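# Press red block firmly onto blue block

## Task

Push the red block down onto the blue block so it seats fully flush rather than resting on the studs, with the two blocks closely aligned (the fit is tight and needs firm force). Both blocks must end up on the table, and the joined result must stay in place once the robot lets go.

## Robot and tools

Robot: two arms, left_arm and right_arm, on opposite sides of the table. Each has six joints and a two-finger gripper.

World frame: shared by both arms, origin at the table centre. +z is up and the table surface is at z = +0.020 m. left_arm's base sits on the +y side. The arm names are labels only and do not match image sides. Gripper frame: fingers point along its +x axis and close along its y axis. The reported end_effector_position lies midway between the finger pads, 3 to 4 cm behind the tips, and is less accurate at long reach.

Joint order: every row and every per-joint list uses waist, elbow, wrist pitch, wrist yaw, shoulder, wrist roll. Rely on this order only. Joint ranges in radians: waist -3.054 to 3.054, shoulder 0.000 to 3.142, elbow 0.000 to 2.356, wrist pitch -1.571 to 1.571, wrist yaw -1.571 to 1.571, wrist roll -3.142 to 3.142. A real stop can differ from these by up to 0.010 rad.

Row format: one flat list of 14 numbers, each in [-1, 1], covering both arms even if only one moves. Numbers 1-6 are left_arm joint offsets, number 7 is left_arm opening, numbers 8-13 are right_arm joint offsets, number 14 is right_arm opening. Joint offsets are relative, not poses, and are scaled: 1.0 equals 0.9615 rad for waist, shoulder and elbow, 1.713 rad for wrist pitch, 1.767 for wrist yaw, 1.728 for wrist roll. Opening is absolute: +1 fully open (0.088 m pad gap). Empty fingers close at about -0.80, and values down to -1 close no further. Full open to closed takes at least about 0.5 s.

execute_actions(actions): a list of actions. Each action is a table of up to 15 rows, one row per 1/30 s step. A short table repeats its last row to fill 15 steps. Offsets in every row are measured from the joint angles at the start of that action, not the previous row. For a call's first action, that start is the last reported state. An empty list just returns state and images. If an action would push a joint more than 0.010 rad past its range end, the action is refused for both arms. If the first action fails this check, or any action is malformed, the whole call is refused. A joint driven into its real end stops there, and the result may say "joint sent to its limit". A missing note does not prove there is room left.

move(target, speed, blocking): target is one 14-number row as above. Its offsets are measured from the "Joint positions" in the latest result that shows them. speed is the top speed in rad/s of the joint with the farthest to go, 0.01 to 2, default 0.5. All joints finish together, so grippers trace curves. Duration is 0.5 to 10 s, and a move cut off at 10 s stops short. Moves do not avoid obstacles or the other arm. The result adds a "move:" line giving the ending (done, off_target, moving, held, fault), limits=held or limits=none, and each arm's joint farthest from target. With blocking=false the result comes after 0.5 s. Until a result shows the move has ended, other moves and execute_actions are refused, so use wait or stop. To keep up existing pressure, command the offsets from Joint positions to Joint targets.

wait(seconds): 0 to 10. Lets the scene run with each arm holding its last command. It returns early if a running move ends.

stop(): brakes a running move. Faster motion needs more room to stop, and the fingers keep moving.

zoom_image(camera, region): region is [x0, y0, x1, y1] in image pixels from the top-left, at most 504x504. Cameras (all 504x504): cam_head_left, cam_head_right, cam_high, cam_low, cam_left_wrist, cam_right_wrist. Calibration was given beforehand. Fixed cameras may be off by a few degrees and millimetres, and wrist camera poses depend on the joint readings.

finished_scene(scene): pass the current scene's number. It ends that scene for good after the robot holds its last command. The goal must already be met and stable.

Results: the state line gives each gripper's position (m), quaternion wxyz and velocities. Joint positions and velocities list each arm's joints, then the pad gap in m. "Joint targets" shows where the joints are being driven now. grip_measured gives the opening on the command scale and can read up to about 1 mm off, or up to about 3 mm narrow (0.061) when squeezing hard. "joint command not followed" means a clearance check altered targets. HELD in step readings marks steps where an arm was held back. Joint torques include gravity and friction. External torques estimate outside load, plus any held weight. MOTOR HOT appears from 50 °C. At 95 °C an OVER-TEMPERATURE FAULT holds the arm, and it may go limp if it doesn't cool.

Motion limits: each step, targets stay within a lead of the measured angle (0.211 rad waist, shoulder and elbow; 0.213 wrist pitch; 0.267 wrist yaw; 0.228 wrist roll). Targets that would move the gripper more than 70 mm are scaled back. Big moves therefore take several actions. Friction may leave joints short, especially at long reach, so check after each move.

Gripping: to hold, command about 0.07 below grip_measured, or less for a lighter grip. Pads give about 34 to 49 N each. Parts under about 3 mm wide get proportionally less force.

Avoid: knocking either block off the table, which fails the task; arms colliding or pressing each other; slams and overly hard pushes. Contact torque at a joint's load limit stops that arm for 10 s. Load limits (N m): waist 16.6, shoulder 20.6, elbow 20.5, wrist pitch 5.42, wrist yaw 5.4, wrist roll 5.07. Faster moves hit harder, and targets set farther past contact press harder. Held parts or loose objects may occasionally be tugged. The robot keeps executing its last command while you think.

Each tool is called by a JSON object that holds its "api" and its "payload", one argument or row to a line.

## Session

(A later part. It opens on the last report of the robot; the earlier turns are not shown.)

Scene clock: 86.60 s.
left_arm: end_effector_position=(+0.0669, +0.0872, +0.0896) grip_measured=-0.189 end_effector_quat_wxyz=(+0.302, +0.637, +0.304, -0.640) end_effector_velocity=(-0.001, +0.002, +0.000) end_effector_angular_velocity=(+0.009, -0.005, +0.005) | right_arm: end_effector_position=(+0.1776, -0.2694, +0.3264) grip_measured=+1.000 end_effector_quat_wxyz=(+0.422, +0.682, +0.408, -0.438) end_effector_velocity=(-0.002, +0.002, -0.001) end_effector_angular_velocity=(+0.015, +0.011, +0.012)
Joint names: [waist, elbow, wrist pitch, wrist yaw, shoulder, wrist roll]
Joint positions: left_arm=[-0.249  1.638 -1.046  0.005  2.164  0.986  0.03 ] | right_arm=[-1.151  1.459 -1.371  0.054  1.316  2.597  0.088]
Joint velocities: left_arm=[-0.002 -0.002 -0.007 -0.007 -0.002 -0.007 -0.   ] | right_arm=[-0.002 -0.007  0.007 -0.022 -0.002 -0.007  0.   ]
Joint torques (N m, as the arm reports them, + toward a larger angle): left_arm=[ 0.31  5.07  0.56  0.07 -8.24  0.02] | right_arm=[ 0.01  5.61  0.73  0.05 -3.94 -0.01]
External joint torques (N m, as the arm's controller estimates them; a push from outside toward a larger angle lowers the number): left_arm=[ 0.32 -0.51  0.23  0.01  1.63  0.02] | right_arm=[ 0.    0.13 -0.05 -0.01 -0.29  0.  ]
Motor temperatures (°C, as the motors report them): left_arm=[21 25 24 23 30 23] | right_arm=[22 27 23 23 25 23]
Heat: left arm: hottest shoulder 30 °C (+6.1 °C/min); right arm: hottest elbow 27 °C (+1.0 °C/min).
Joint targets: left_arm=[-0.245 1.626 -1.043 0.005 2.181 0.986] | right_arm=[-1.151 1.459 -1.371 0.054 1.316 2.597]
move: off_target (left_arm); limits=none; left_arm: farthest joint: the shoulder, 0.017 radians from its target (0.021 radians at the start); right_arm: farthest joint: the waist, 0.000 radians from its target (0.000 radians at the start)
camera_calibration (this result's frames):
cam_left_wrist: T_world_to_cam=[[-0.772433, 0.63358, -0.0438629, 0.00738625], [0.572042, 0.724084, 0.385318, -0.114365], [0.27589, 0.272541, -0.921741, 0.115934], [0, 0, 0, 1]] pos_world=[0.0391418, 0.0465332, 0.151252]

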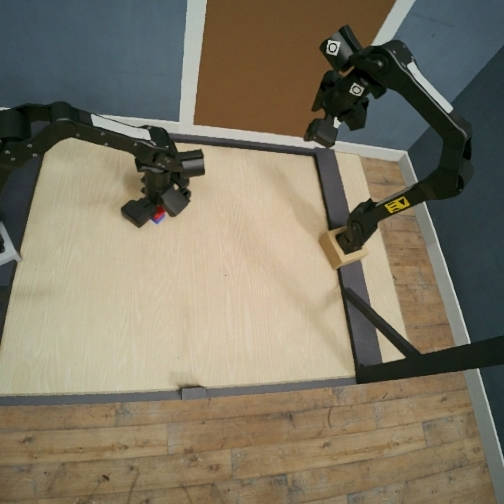

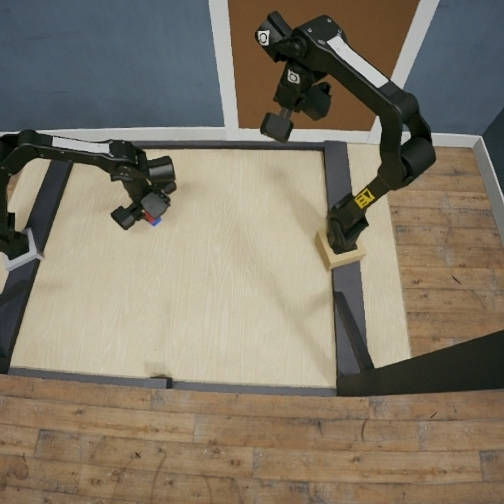

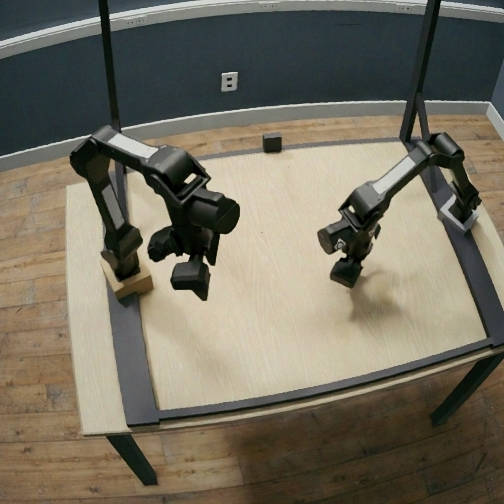

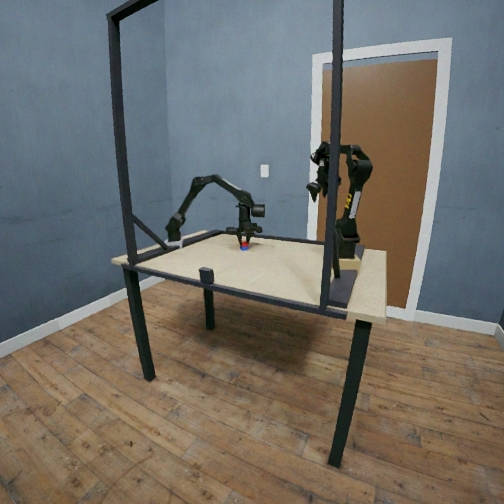

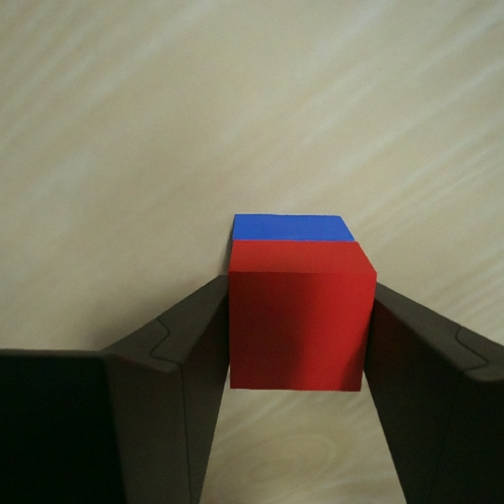

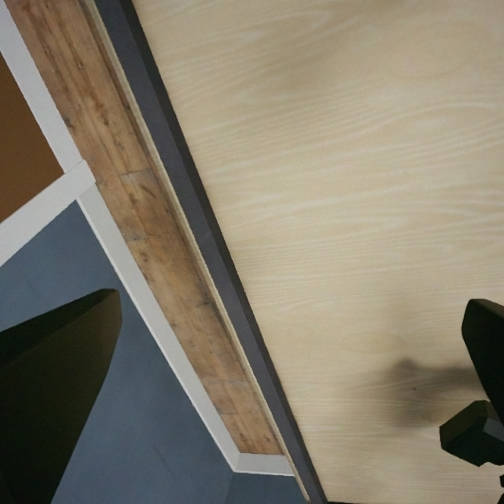

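{"api": "move", "payload": {
  "target": [0.004,-0.048,0.01,0,0.052,0,-0.28,0,0,0,0,0,0,1],
  "speed": 0.03
}}

{"api": "zoom_image", "payload": {
  "camera": "cam_left_wrist",
  "region": [210,190,390,290]
}}

{"api": "zoom_image", "payload": {
  "camera": "cam_low",
  "region": [225,225,265,260]
}}

Scene clock: 93.87 s.
left_arm: end_effector_position=(+0.0664, +0.0889, +0.0848) grip_measured=-0.189 end_effector_quat_wxyz=(+0.301, +0.637, +0.306, -0.640) end_effector_velocity=(-0.000, +0.002, +0.002) end_effector_angular_velocity=(+0.005, -0.006, +0.019) | right_arm: end_effector_position=(+0.1776, -0.2694, +0.3264) grip_measured=+1.000 end_effector_quat_wxyz=(+0.422, +0.682, +0.408, -0.438) end_effector_velocity=(-0.002, -0.003, +0.000) end_effector_angular_velocity=(+0.001, +0.005, +0.002)
Joint names: [waist, elbow, wrist pitch, wrist yaw, shoulder, wrist roll]
Joint positions: left_arm=[-0.249  1.622 -1.032  0.005  2.167  0.986  0.03 ] | right_arm=[-1.151  1.459 -1.371  0.054  1.316  2.597  0.088]
Joint velocities: left_arm=[-0.002 -0.002 -0.007 -0.007 -0.007 -0.022 -0.   ] | right_arm=[-0.007 -0.002 -0.007 -0.007 -0.007 -0.007  0.   ]
Joint torques (N m, as the arm reports them, + toward a larger angle): left_arm=[ 0.2   2.58  0.63  0.01 -4.6   0.01] | right_arm=[ 0.01  5.62  0.73  0.05 -3.92 -0.01]
External joint torques (N m, as the arm's controller estimates them; a push from outside toward a larger angle lowers the number): left_arm=[ 0.2  -2.96  0.32 -0.04  5.27  0.01] | right_arm=[ 0.02  0.08 -0.05 -0.02 -0.21  0.01]
Motor temperatures (°C, as the motors report them): left_arm=[21 25 24 23 30 23] | right_arm=[22 28 23 23 25 23]
Heat: left arm: hottest shoulder 30 °C (+5.0 °C/min); right arm: hottest elbow 28 °C (+2.0 °C/min).
Joint targets: left_arm=[-0.245 1.591 -1.029 0.005 2.214 0.986] | right_arm=[-1.151 1.459 -1.371 0.054 1.316 2.597]
move: off_target (left_arm); limits=none; left_arm: farthest joint: the shoulder, 0.047 radians from its target (0.050 radians at the start); right_arm: farthest joint: the waist, 0.000 radians from its target (0.000 radians at the start)
camera_calibration (this result's frames):
cam_left_wrist: T_world_to_cam=[[-0.77249, 0.633763, -0.0400429, 0.00536949], [0.572567, 0.722395, 0.387702, -0.113517], [0.274638, 0.276569, -0.920915, 0.110842], [0, 0, 0, 1]] pos_world=[0.0387026, 0.0479457, 0.146302]

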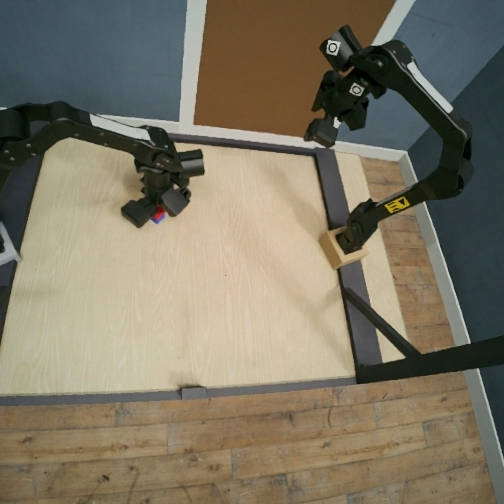

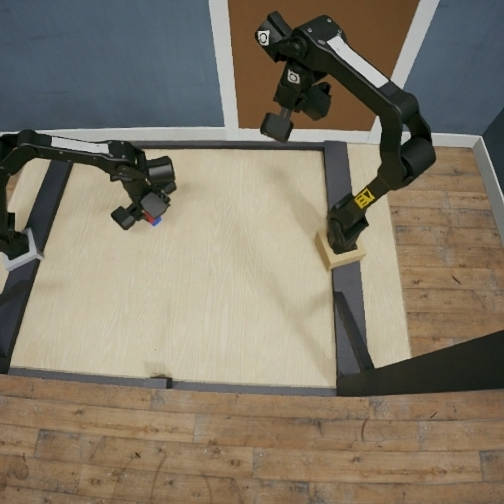

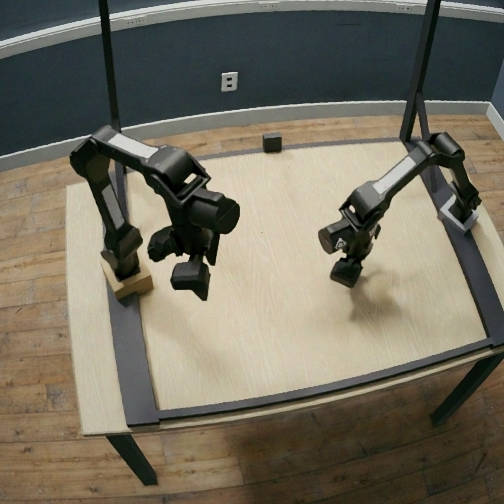

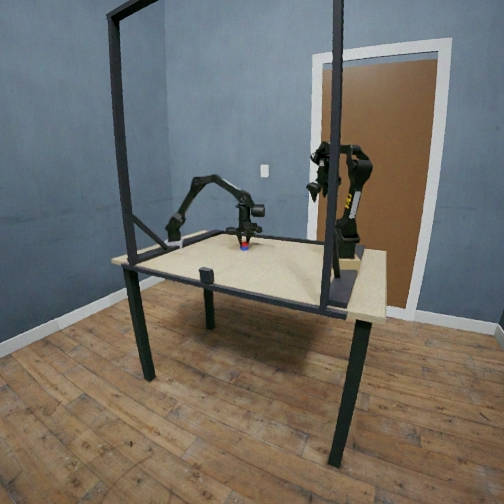

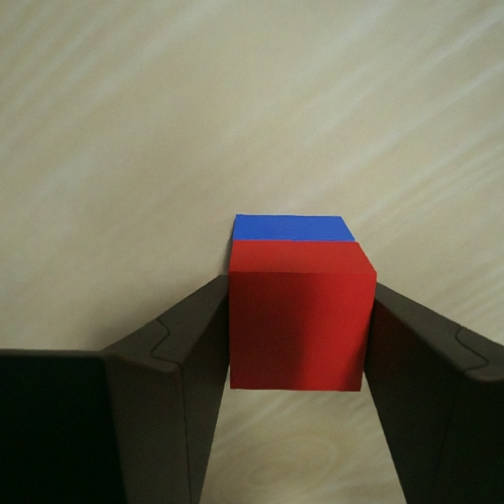

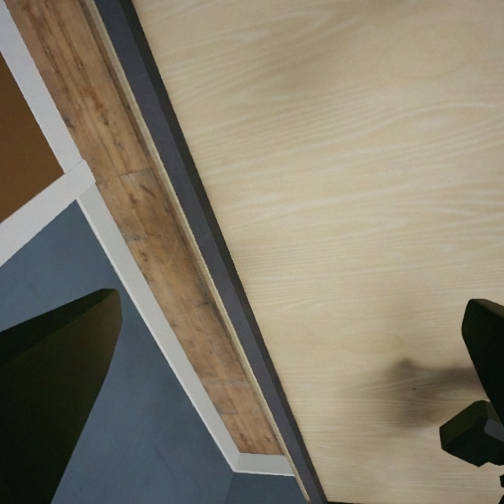

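Region (210, 190, 390, 290) of cam_left_wrist's 504x504 image, scaled by 2.800, with more detail than that image has.

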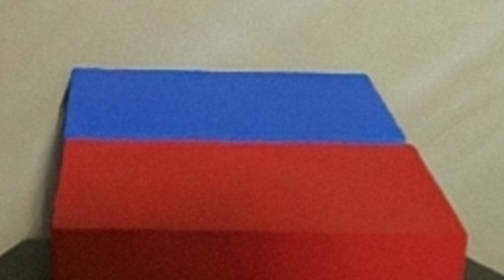

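Region (225, 225, 265, 260) of cam_low's 504x504 image, scaled by 12.600, with more detail than that image has; it fills the top 441 rows of this view, and the rest is white.

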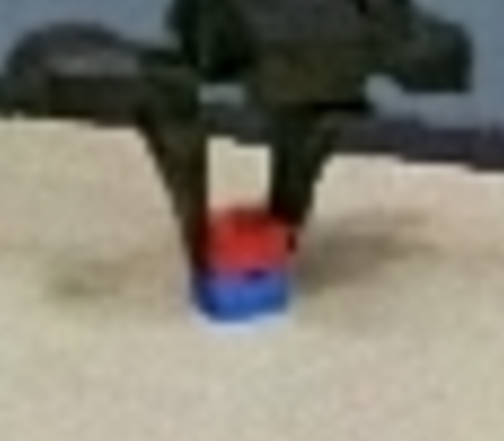

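Still on the studs (arm flex). Press harder.

{"api": "move", "payload": {
  "target": [0.004,-0.078,0.008,0,0.115,0,-0.28,0,0,0,0,0,0,1],
  "speed": 0.06
}}

{"api": "zoom_image", "payload": {
  "camera": "cam_left_wrist",
  "region": [210,190,390,290]
}}

{"api": "zoom_image", "payload": {
  "camera": "cam_low",
  "region": [225,225,265,260]
}}

Scene clock: 102.57 s.
left_arm: end_effector_position=(+0.0654, +0.0919, +0.0774) grip_measured=-0.189 end_effector_quat_wxyz=(+0.295, +0.638, +0.311, -0.639) end_effector_velocity=(+0.000, -0.001, +0.000) end_effector_angular_velocity=(-0.005, -0.009, -0.025) | right_arm: end_effector_position=(+0.1776, -0.2694, +0.3264) grip_measured=+1.000 end_effector_quat_wxyz=(+0.422, +0.682, +0.408, -0.438) end_effector_velocity=(-0.002, -0.001, -0.001) end_effector_angular_velocity=(-0.006, +0.006, +0.021)
Joint names: [waist, elbow, wrist pitch, wrist yaw, shoulder, wrist roll]
Joint positions: left_arm=[-0.249  1.609 -1.024  0.005  2.178  0.986  0.03 ] | right_arm=[-1.151  1.459 -1.371  0.054  1.316  2.597  0.088]
Joint velocities: left_arm=[-0.002 -0.002  0.007 -0.007 -0.002  0.022 -0.   ] | right_arm=[-0.002 -0.002 -0.007 -0.007 -0.002 -0.022  0.   ]
Joint torques (N m, as the arm reports them, + toward a larger angle): left_arm=[ 0.16 -1.33  0.84  0.03  1.75  0.02] | right_arm=[ 0.01  5.6   0.73  0.06 -3.93  0.  ]
External joint torques (N m, as the arm's controller estimates them; a push from outside toward a larger angle lowers the number): left_arm=[ 0.15 -6.82  0.55 -0.01 11.62  0.01] | right_arm=[ 0.01  0.09 -0.05 -0.01 -0.27  0.02]
Motor temperatures (°C, as the motors report them): left_arm=[21 24 24 23 28 23] | right_arm=[22 28 23 23 25 23]
Heat: left arm: hottest shoulder 28 °C (+2.0 °C/min); right arm: hottest elbow 28 °C (+2.0 °C/min).
Joint targets: left_arm=[-0.245 1.547 -1.018 0.005 2.278 0.986] | right_arm=[-1.151 1.459 -1.371 0.054 1.316 2.597]
move: off_target (left_arm); limits=none; left_arm: farthest joint: the shoulder, 0.099 radians from its target (0.111 radians at the start); right_arm: farthest joint: the waist, 0.000 radians from its target (0.000 radians at the start)
camera_calibration (this result's frames):
cam_left_wrist: T_world_to_cam=[[-0.772652, 0.634283, -0.0263486, 0.00139456], [0.574476, 0.716255, 0.396176, -0.112451], [0.27016, 0.290969, -0.917797, 0.102144], [0, 0, 0, 1]] pos_world=[0.0380829, 0.0499385, 0.138334]

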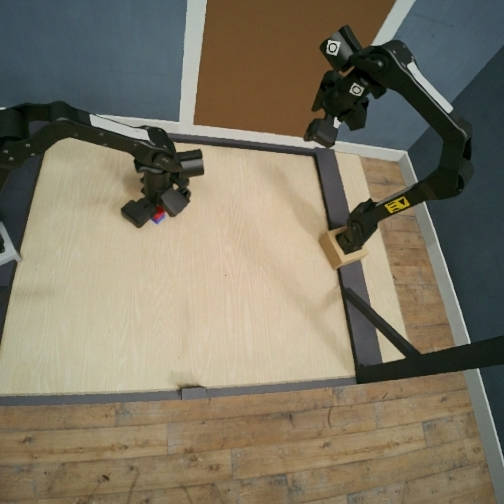

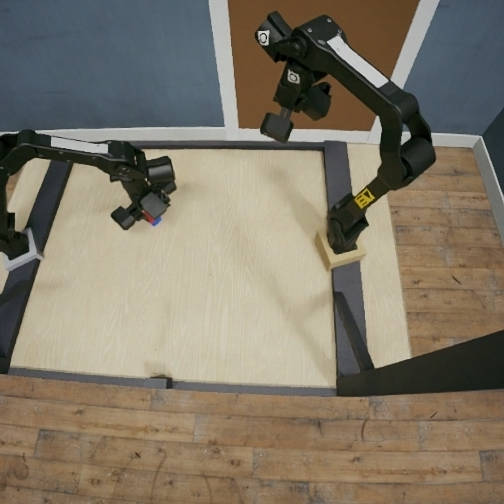

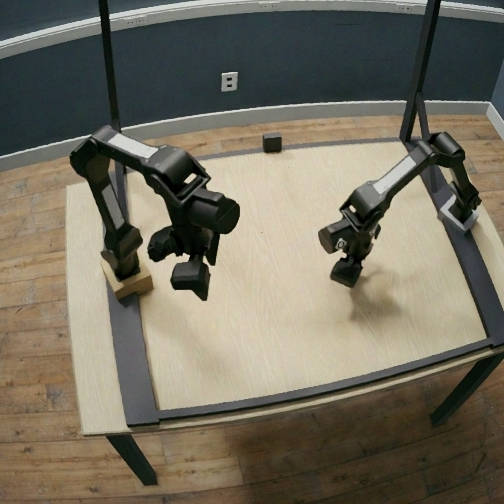

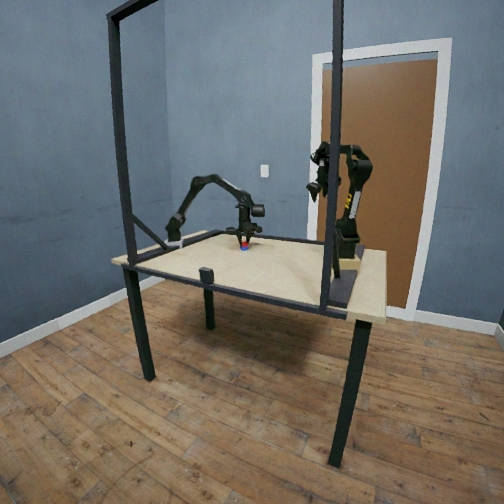

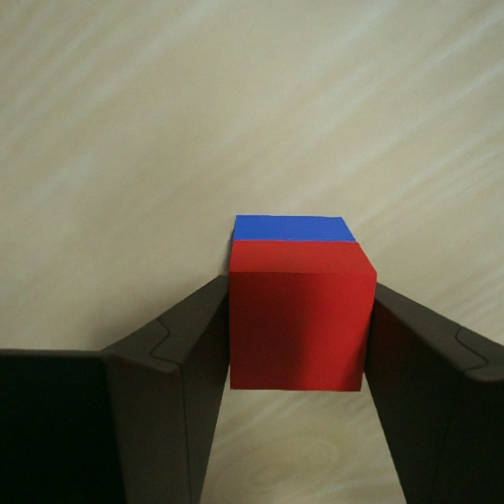

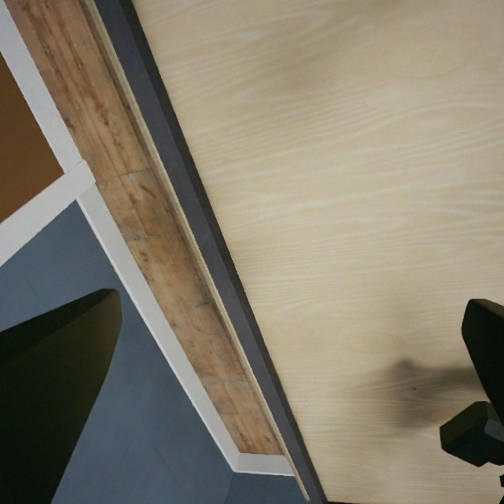

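Region (210, 190, 390, 290) of cam_left_wrist's 504x504 image, scaled by 2.800, with more detail than that image has.

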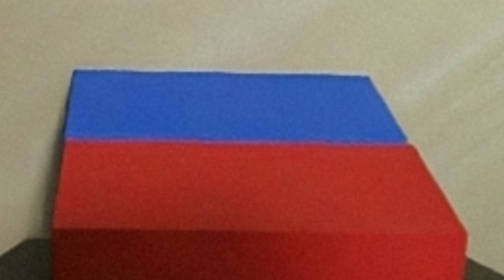

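Region (225, 225, 265, 260) of cam_low's 504x504 image, scaled by 12.600, with more detail than that image has; it fills the top 441 rows of this view, and the rest is white.

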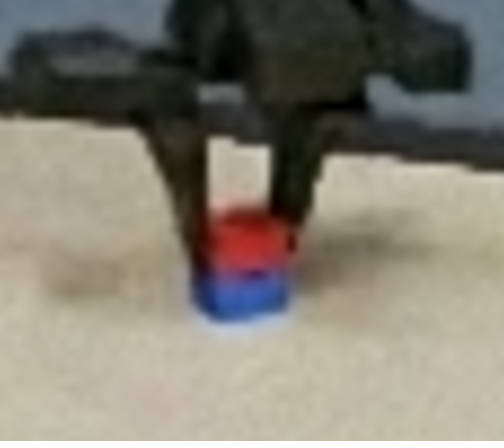

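{"api": "move", "payload": {
  "target": [0.0065,0.036,-0.012,0,-0.022,0,-0.28,0,0,0,0,0,0,1],
  "speed": 0.04
}}

{"api": "zoom_image", "payload": {
  "camera": "cam_left_wrist",
  "region": [210,190,390,290]
}}

{"api": "zoom_image", "payload": {
  "camera": "cam_head_left",
  "region": [135,190,185,235]
}}

Scene clock: 109.03 s.
left_arm: end_effector_position=(+0.0675, +0.0879, +0.0894) grip_measured=-0.189 end_effector_quat_wxyz=(+0.304, +0.637, +0.304, -0.640) end_effector_velocity=(-0.000, +0.001, -0.000) end_effector_angular_velocity=(+0.009, -0.005, +0.020) | right_arm: end_effector_position=(+0.1776, -0.2694, +0.3264) grip_measured=+1.000 end_effector_quat_wxyz=(+0.422, +0.682, +0.408, -0.438) end_effector_velocity=(+0.001, -0.001, +0.002) end_effector_angular_velocity=(+0.001, -0.015, +0.002)
Joint names: [waist, elbow, wrist pitch, wrist yaw, shoulder, wrist roll]
Joint positions: left_arm=[-0.247  1.632 -1.041  0.005  2.161  0.986  0.03 ] | right_arm=[-1.151  1.459 -1.371  0.054  1.316  2.597  0.088]
Joint velocities: left_arm=[-0.002  0.002 -0.007 -0.007  0.002 -0.022 -0.   ] | right_arm=[-0.002 -0.002  0.007  0.007 -0.007 -0.007  0.   ]
Joint torques (N m, as the arm reports them, + toward a larger angle): left_arm=[  0.2    8.05   0.09   0.04 -11.1    0.  ] | right_arm=[ 0.01  5.61  0.73  0.06 -3.93  0.  ]
External joint torques (N m, as the arm's controller estimates them; a push from outside toward a larger angle lowers the number): left_arm=[ 0.2   2.47 -0.24 -0.02 -1.28  0.  ] | right_arm=[ 0.02  0.05 -0.06 -0.01 -0.19  0.01]
Motor temperatures (°C, as the motors report them): left_arm=[21 24 24 23 28 23] | right_arm=[22 28 23 23 25 23]
Heat: left arm: hottest shoulder 28 °C (+1.0 °C/min); right arm: hottest elbow 28 °C (+1.0 °C/min).
Joint targets: left_arm=[-0.243 1.643 -1.044 0.005 2.157 0.986] | right_arm=[-1.151 1.459 -1.371 0.054 1.316 2.597]
move: off_target (left_arm); limits=none; left_arm: farthest joint: the elbow, 0.012 radians from its target (0.035 radians at the start); right_arm: farthest joint: the waist, 0.000 radians from its target (0.000 radians at the start)
camera_calibration (this result's frames):
cam_left_wrist: T_world_to_cam=[[-0.773614, 0.632024, -0.0454542, 0.00779531], [0.570441, 0.725874, 0.384323, -0.115074], [0.275895, 0.271389, -0.922079, 0.115537], [0, 0, 0, 1]] pos_world=[0.0397974, 0.0472471, 0.151114]

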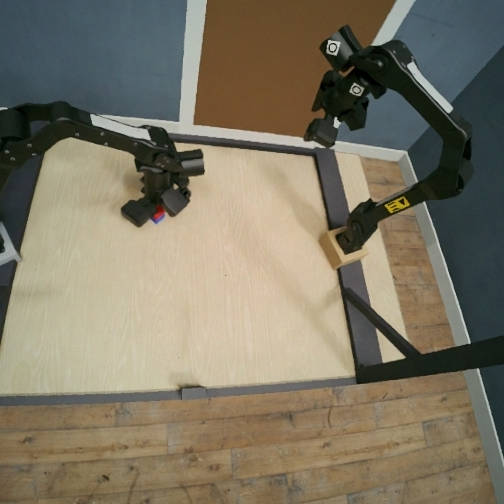

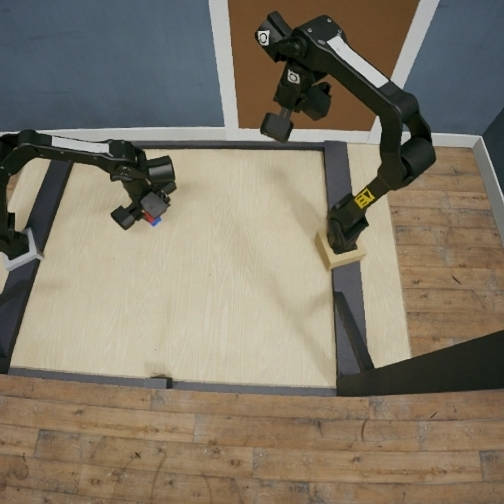

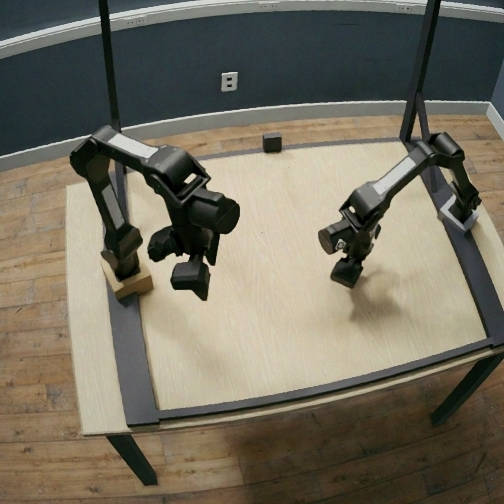

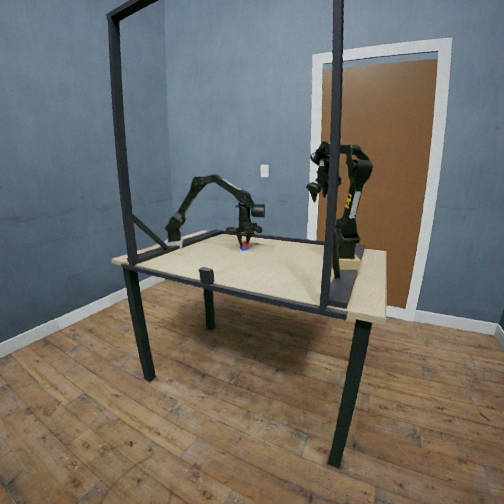

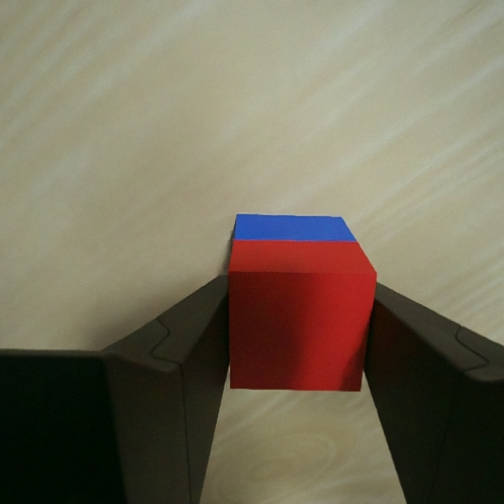

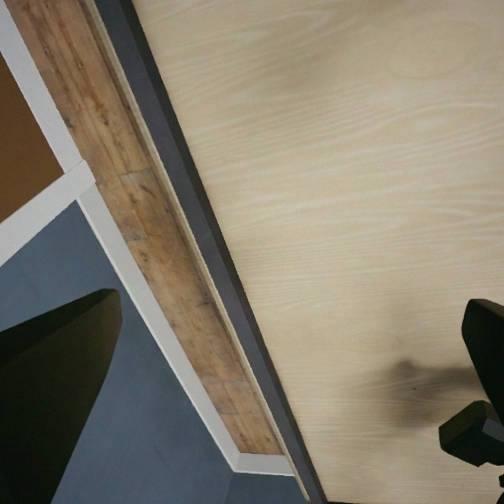

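Region (210, 190, 390, 290) of cam_left_wrist's 504x504 image, scaled by 2.800, with more detail than that image has.

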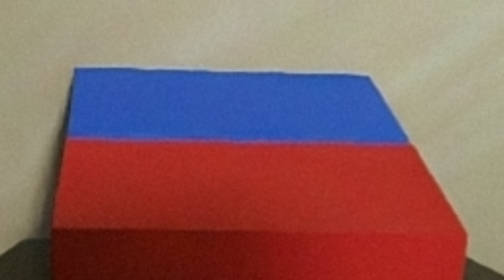

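Region (135, 190, 185, 235) of cam_head_left's 504x504 image, scaled by 10.080, with more detail than that image has; it fills the top 454 rows of this view, and the rest is white.

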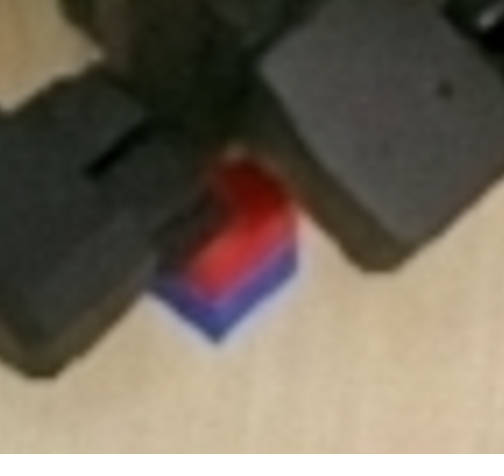

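{"api": "move", "payload": {
  "target": [0.002,-0.115,0.02,0,0.16,0,-0.28,0,0,0,0,0,0,1],
  "speed": 0.08
}}

{"api": "zoom_image", "payload": {
  "camera": "cam_left_wrist",
  "region": [210,190,390,290]
}}

{"api": "zoom_image", "payload": {
  "camera": "cam_low",
  "region": [225,225,265,260]
}}

Scene clock: 116.00 s.
left_arm: end_effector_position=(+0.0656, +0.0939, +0.0732) grip_measured=-0.189 end_effector_quat_wxyz=(+0.293, +0.638, +0.315, -0.639) end_effector_velocity=(-0.004, +0.004, -0.002) end_effector_angular_velocity=(+0.014, +0.012, +0.005) | right_arm: end_effector_position=(+0.1776, -0.2694, +0.3264) grip_measured=+1.000 end_effector_quat_wxyz=(+0.422, +0.682, +0.408, -0.438) end_effector_velocity=(-0.002, -0.001, -0.001) end_effector_angular_velocity=(-0.002, +0.009, +0.007)
Joint names: [waist, elbow, wrist pitch, wrist yaw, shoulder, wrist roll]
Joint positions: left_arm=[-0.247  1.598 -1.017  0.005  2.183  0.986  0.03 ] | right_arm=[-1.151  1.459 -1.371  0.054  1.316  2.597  0.088]
Joint velocities: left_arm=[-0.002 -0.012 -0.007  0.007 -0.002 -0.007 -0.   ] | right_arm=[-0.002 -0.002 -0.007 -0.007 -0.002 -0.007  0.   ]
Joint torques (N m, as the arm reports them, + toward a larger angle): left_arm=[ 0.27 -3.19  1.09  0.02  5.17  0.05] | right_arm=[ 0.02  5.62  0.73  0.06 -3.94 -0.01]
External joint torques (N m, as the arm's controller estimates them; a push from outside toward a larger angle lowers the number): left_arm=[ 0.29 -8.52  0.85 -0.04 14.9   0.05] | right_arm=[ 0.01  0.12 -0.04  0.   -0.26  0.01]
Motor temperatures (°C, as the motors report them): left_arm=[21 25 24 23 28 23] | right_arm=[22 28 23 23 25 23]
Heat: left arm: hottest shoulder 28 °C (+0.0 °C/min); right arm: hottest elbow 28 °C (+1.0 °C/min).
Joint targets: left_arm=[-0.245 1.523 -1.007 0.005 2.311 0.986] | right_arm=[-1.151 1.459 -1.371 0.054 1.316 2.597]
move: off_target (left_arm); limits=none; left_arm: farthest joint: the shoulder, 0.132 radians from its target (0.154 radians at the start); right_arm: farthest joint: the waist, 0.000 radians from its target (0.000 radians at the start)
camera_calibration (this result's frames):
cam_left_wrist: T_world_to_cam=[[-0.773913, 0.632977, -0.0199765, -0.000151978], [0.574017, 0.714451, 0.400081, -0.112444], [0.267514, 0.298161, -0.916262, 0.0970421], [0, 0, 0, 1]] pos_world=[0.0384668, 0.0514975, 0.1339]

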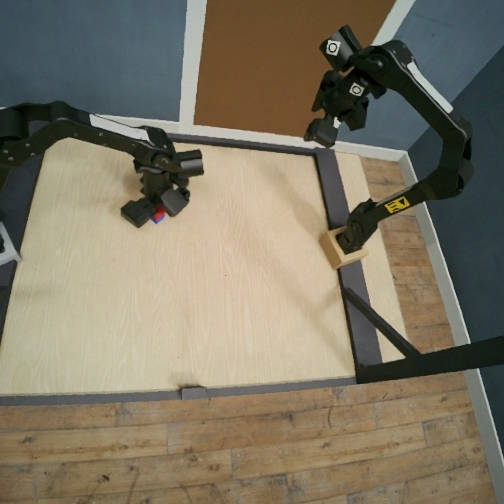

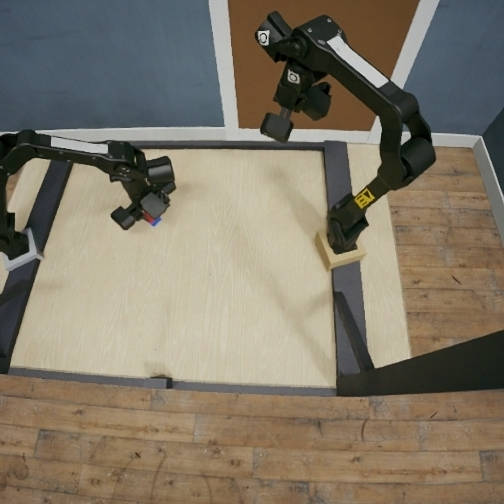

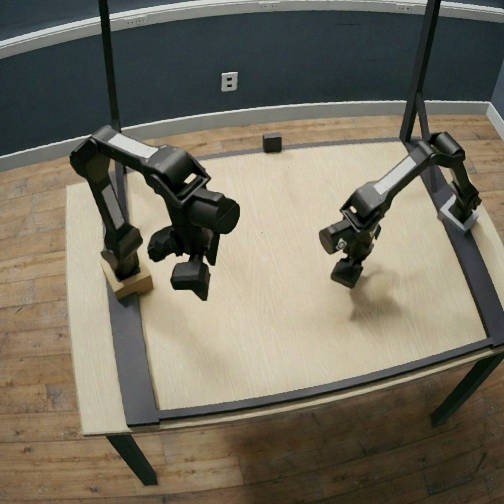

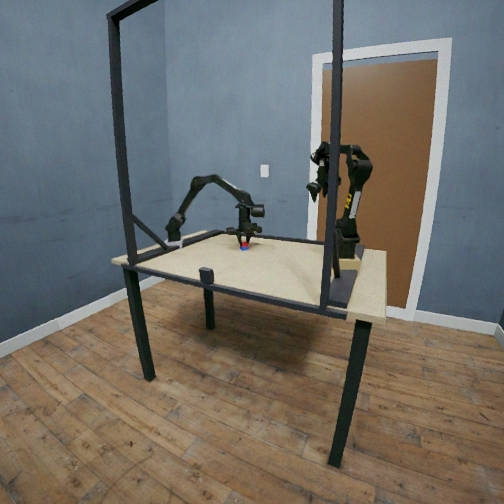

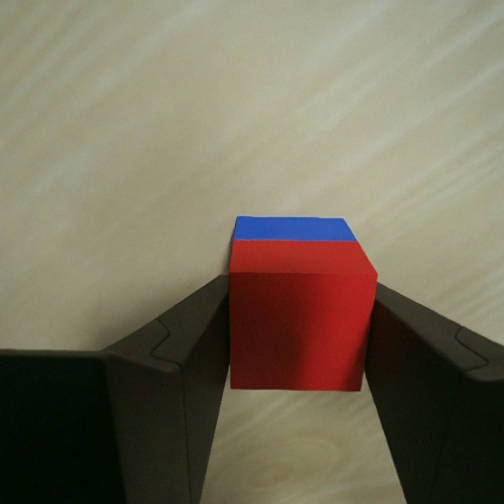

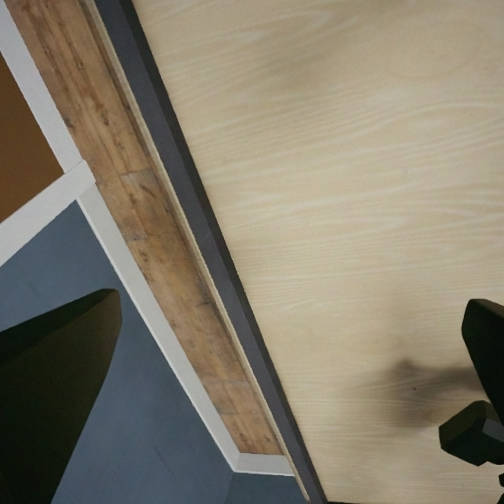

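Region (210, 190, 390, 290) of cam_left_wrist's 504x504 image, scaled by 2.800, with more detail than that image has.

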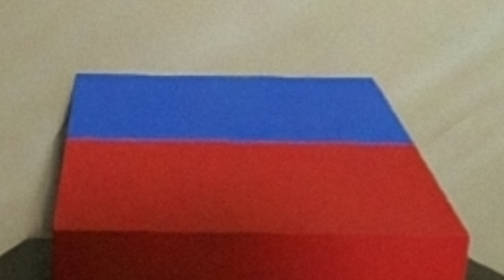

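Region (225, 225, 265, 260) of cam_low's 504x504 image, scaled by 12.600, with more detail than that image has; it fills the top 441 rows of this view, and the rest is white.

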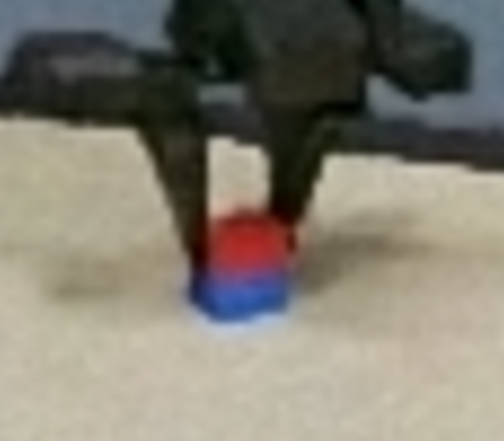

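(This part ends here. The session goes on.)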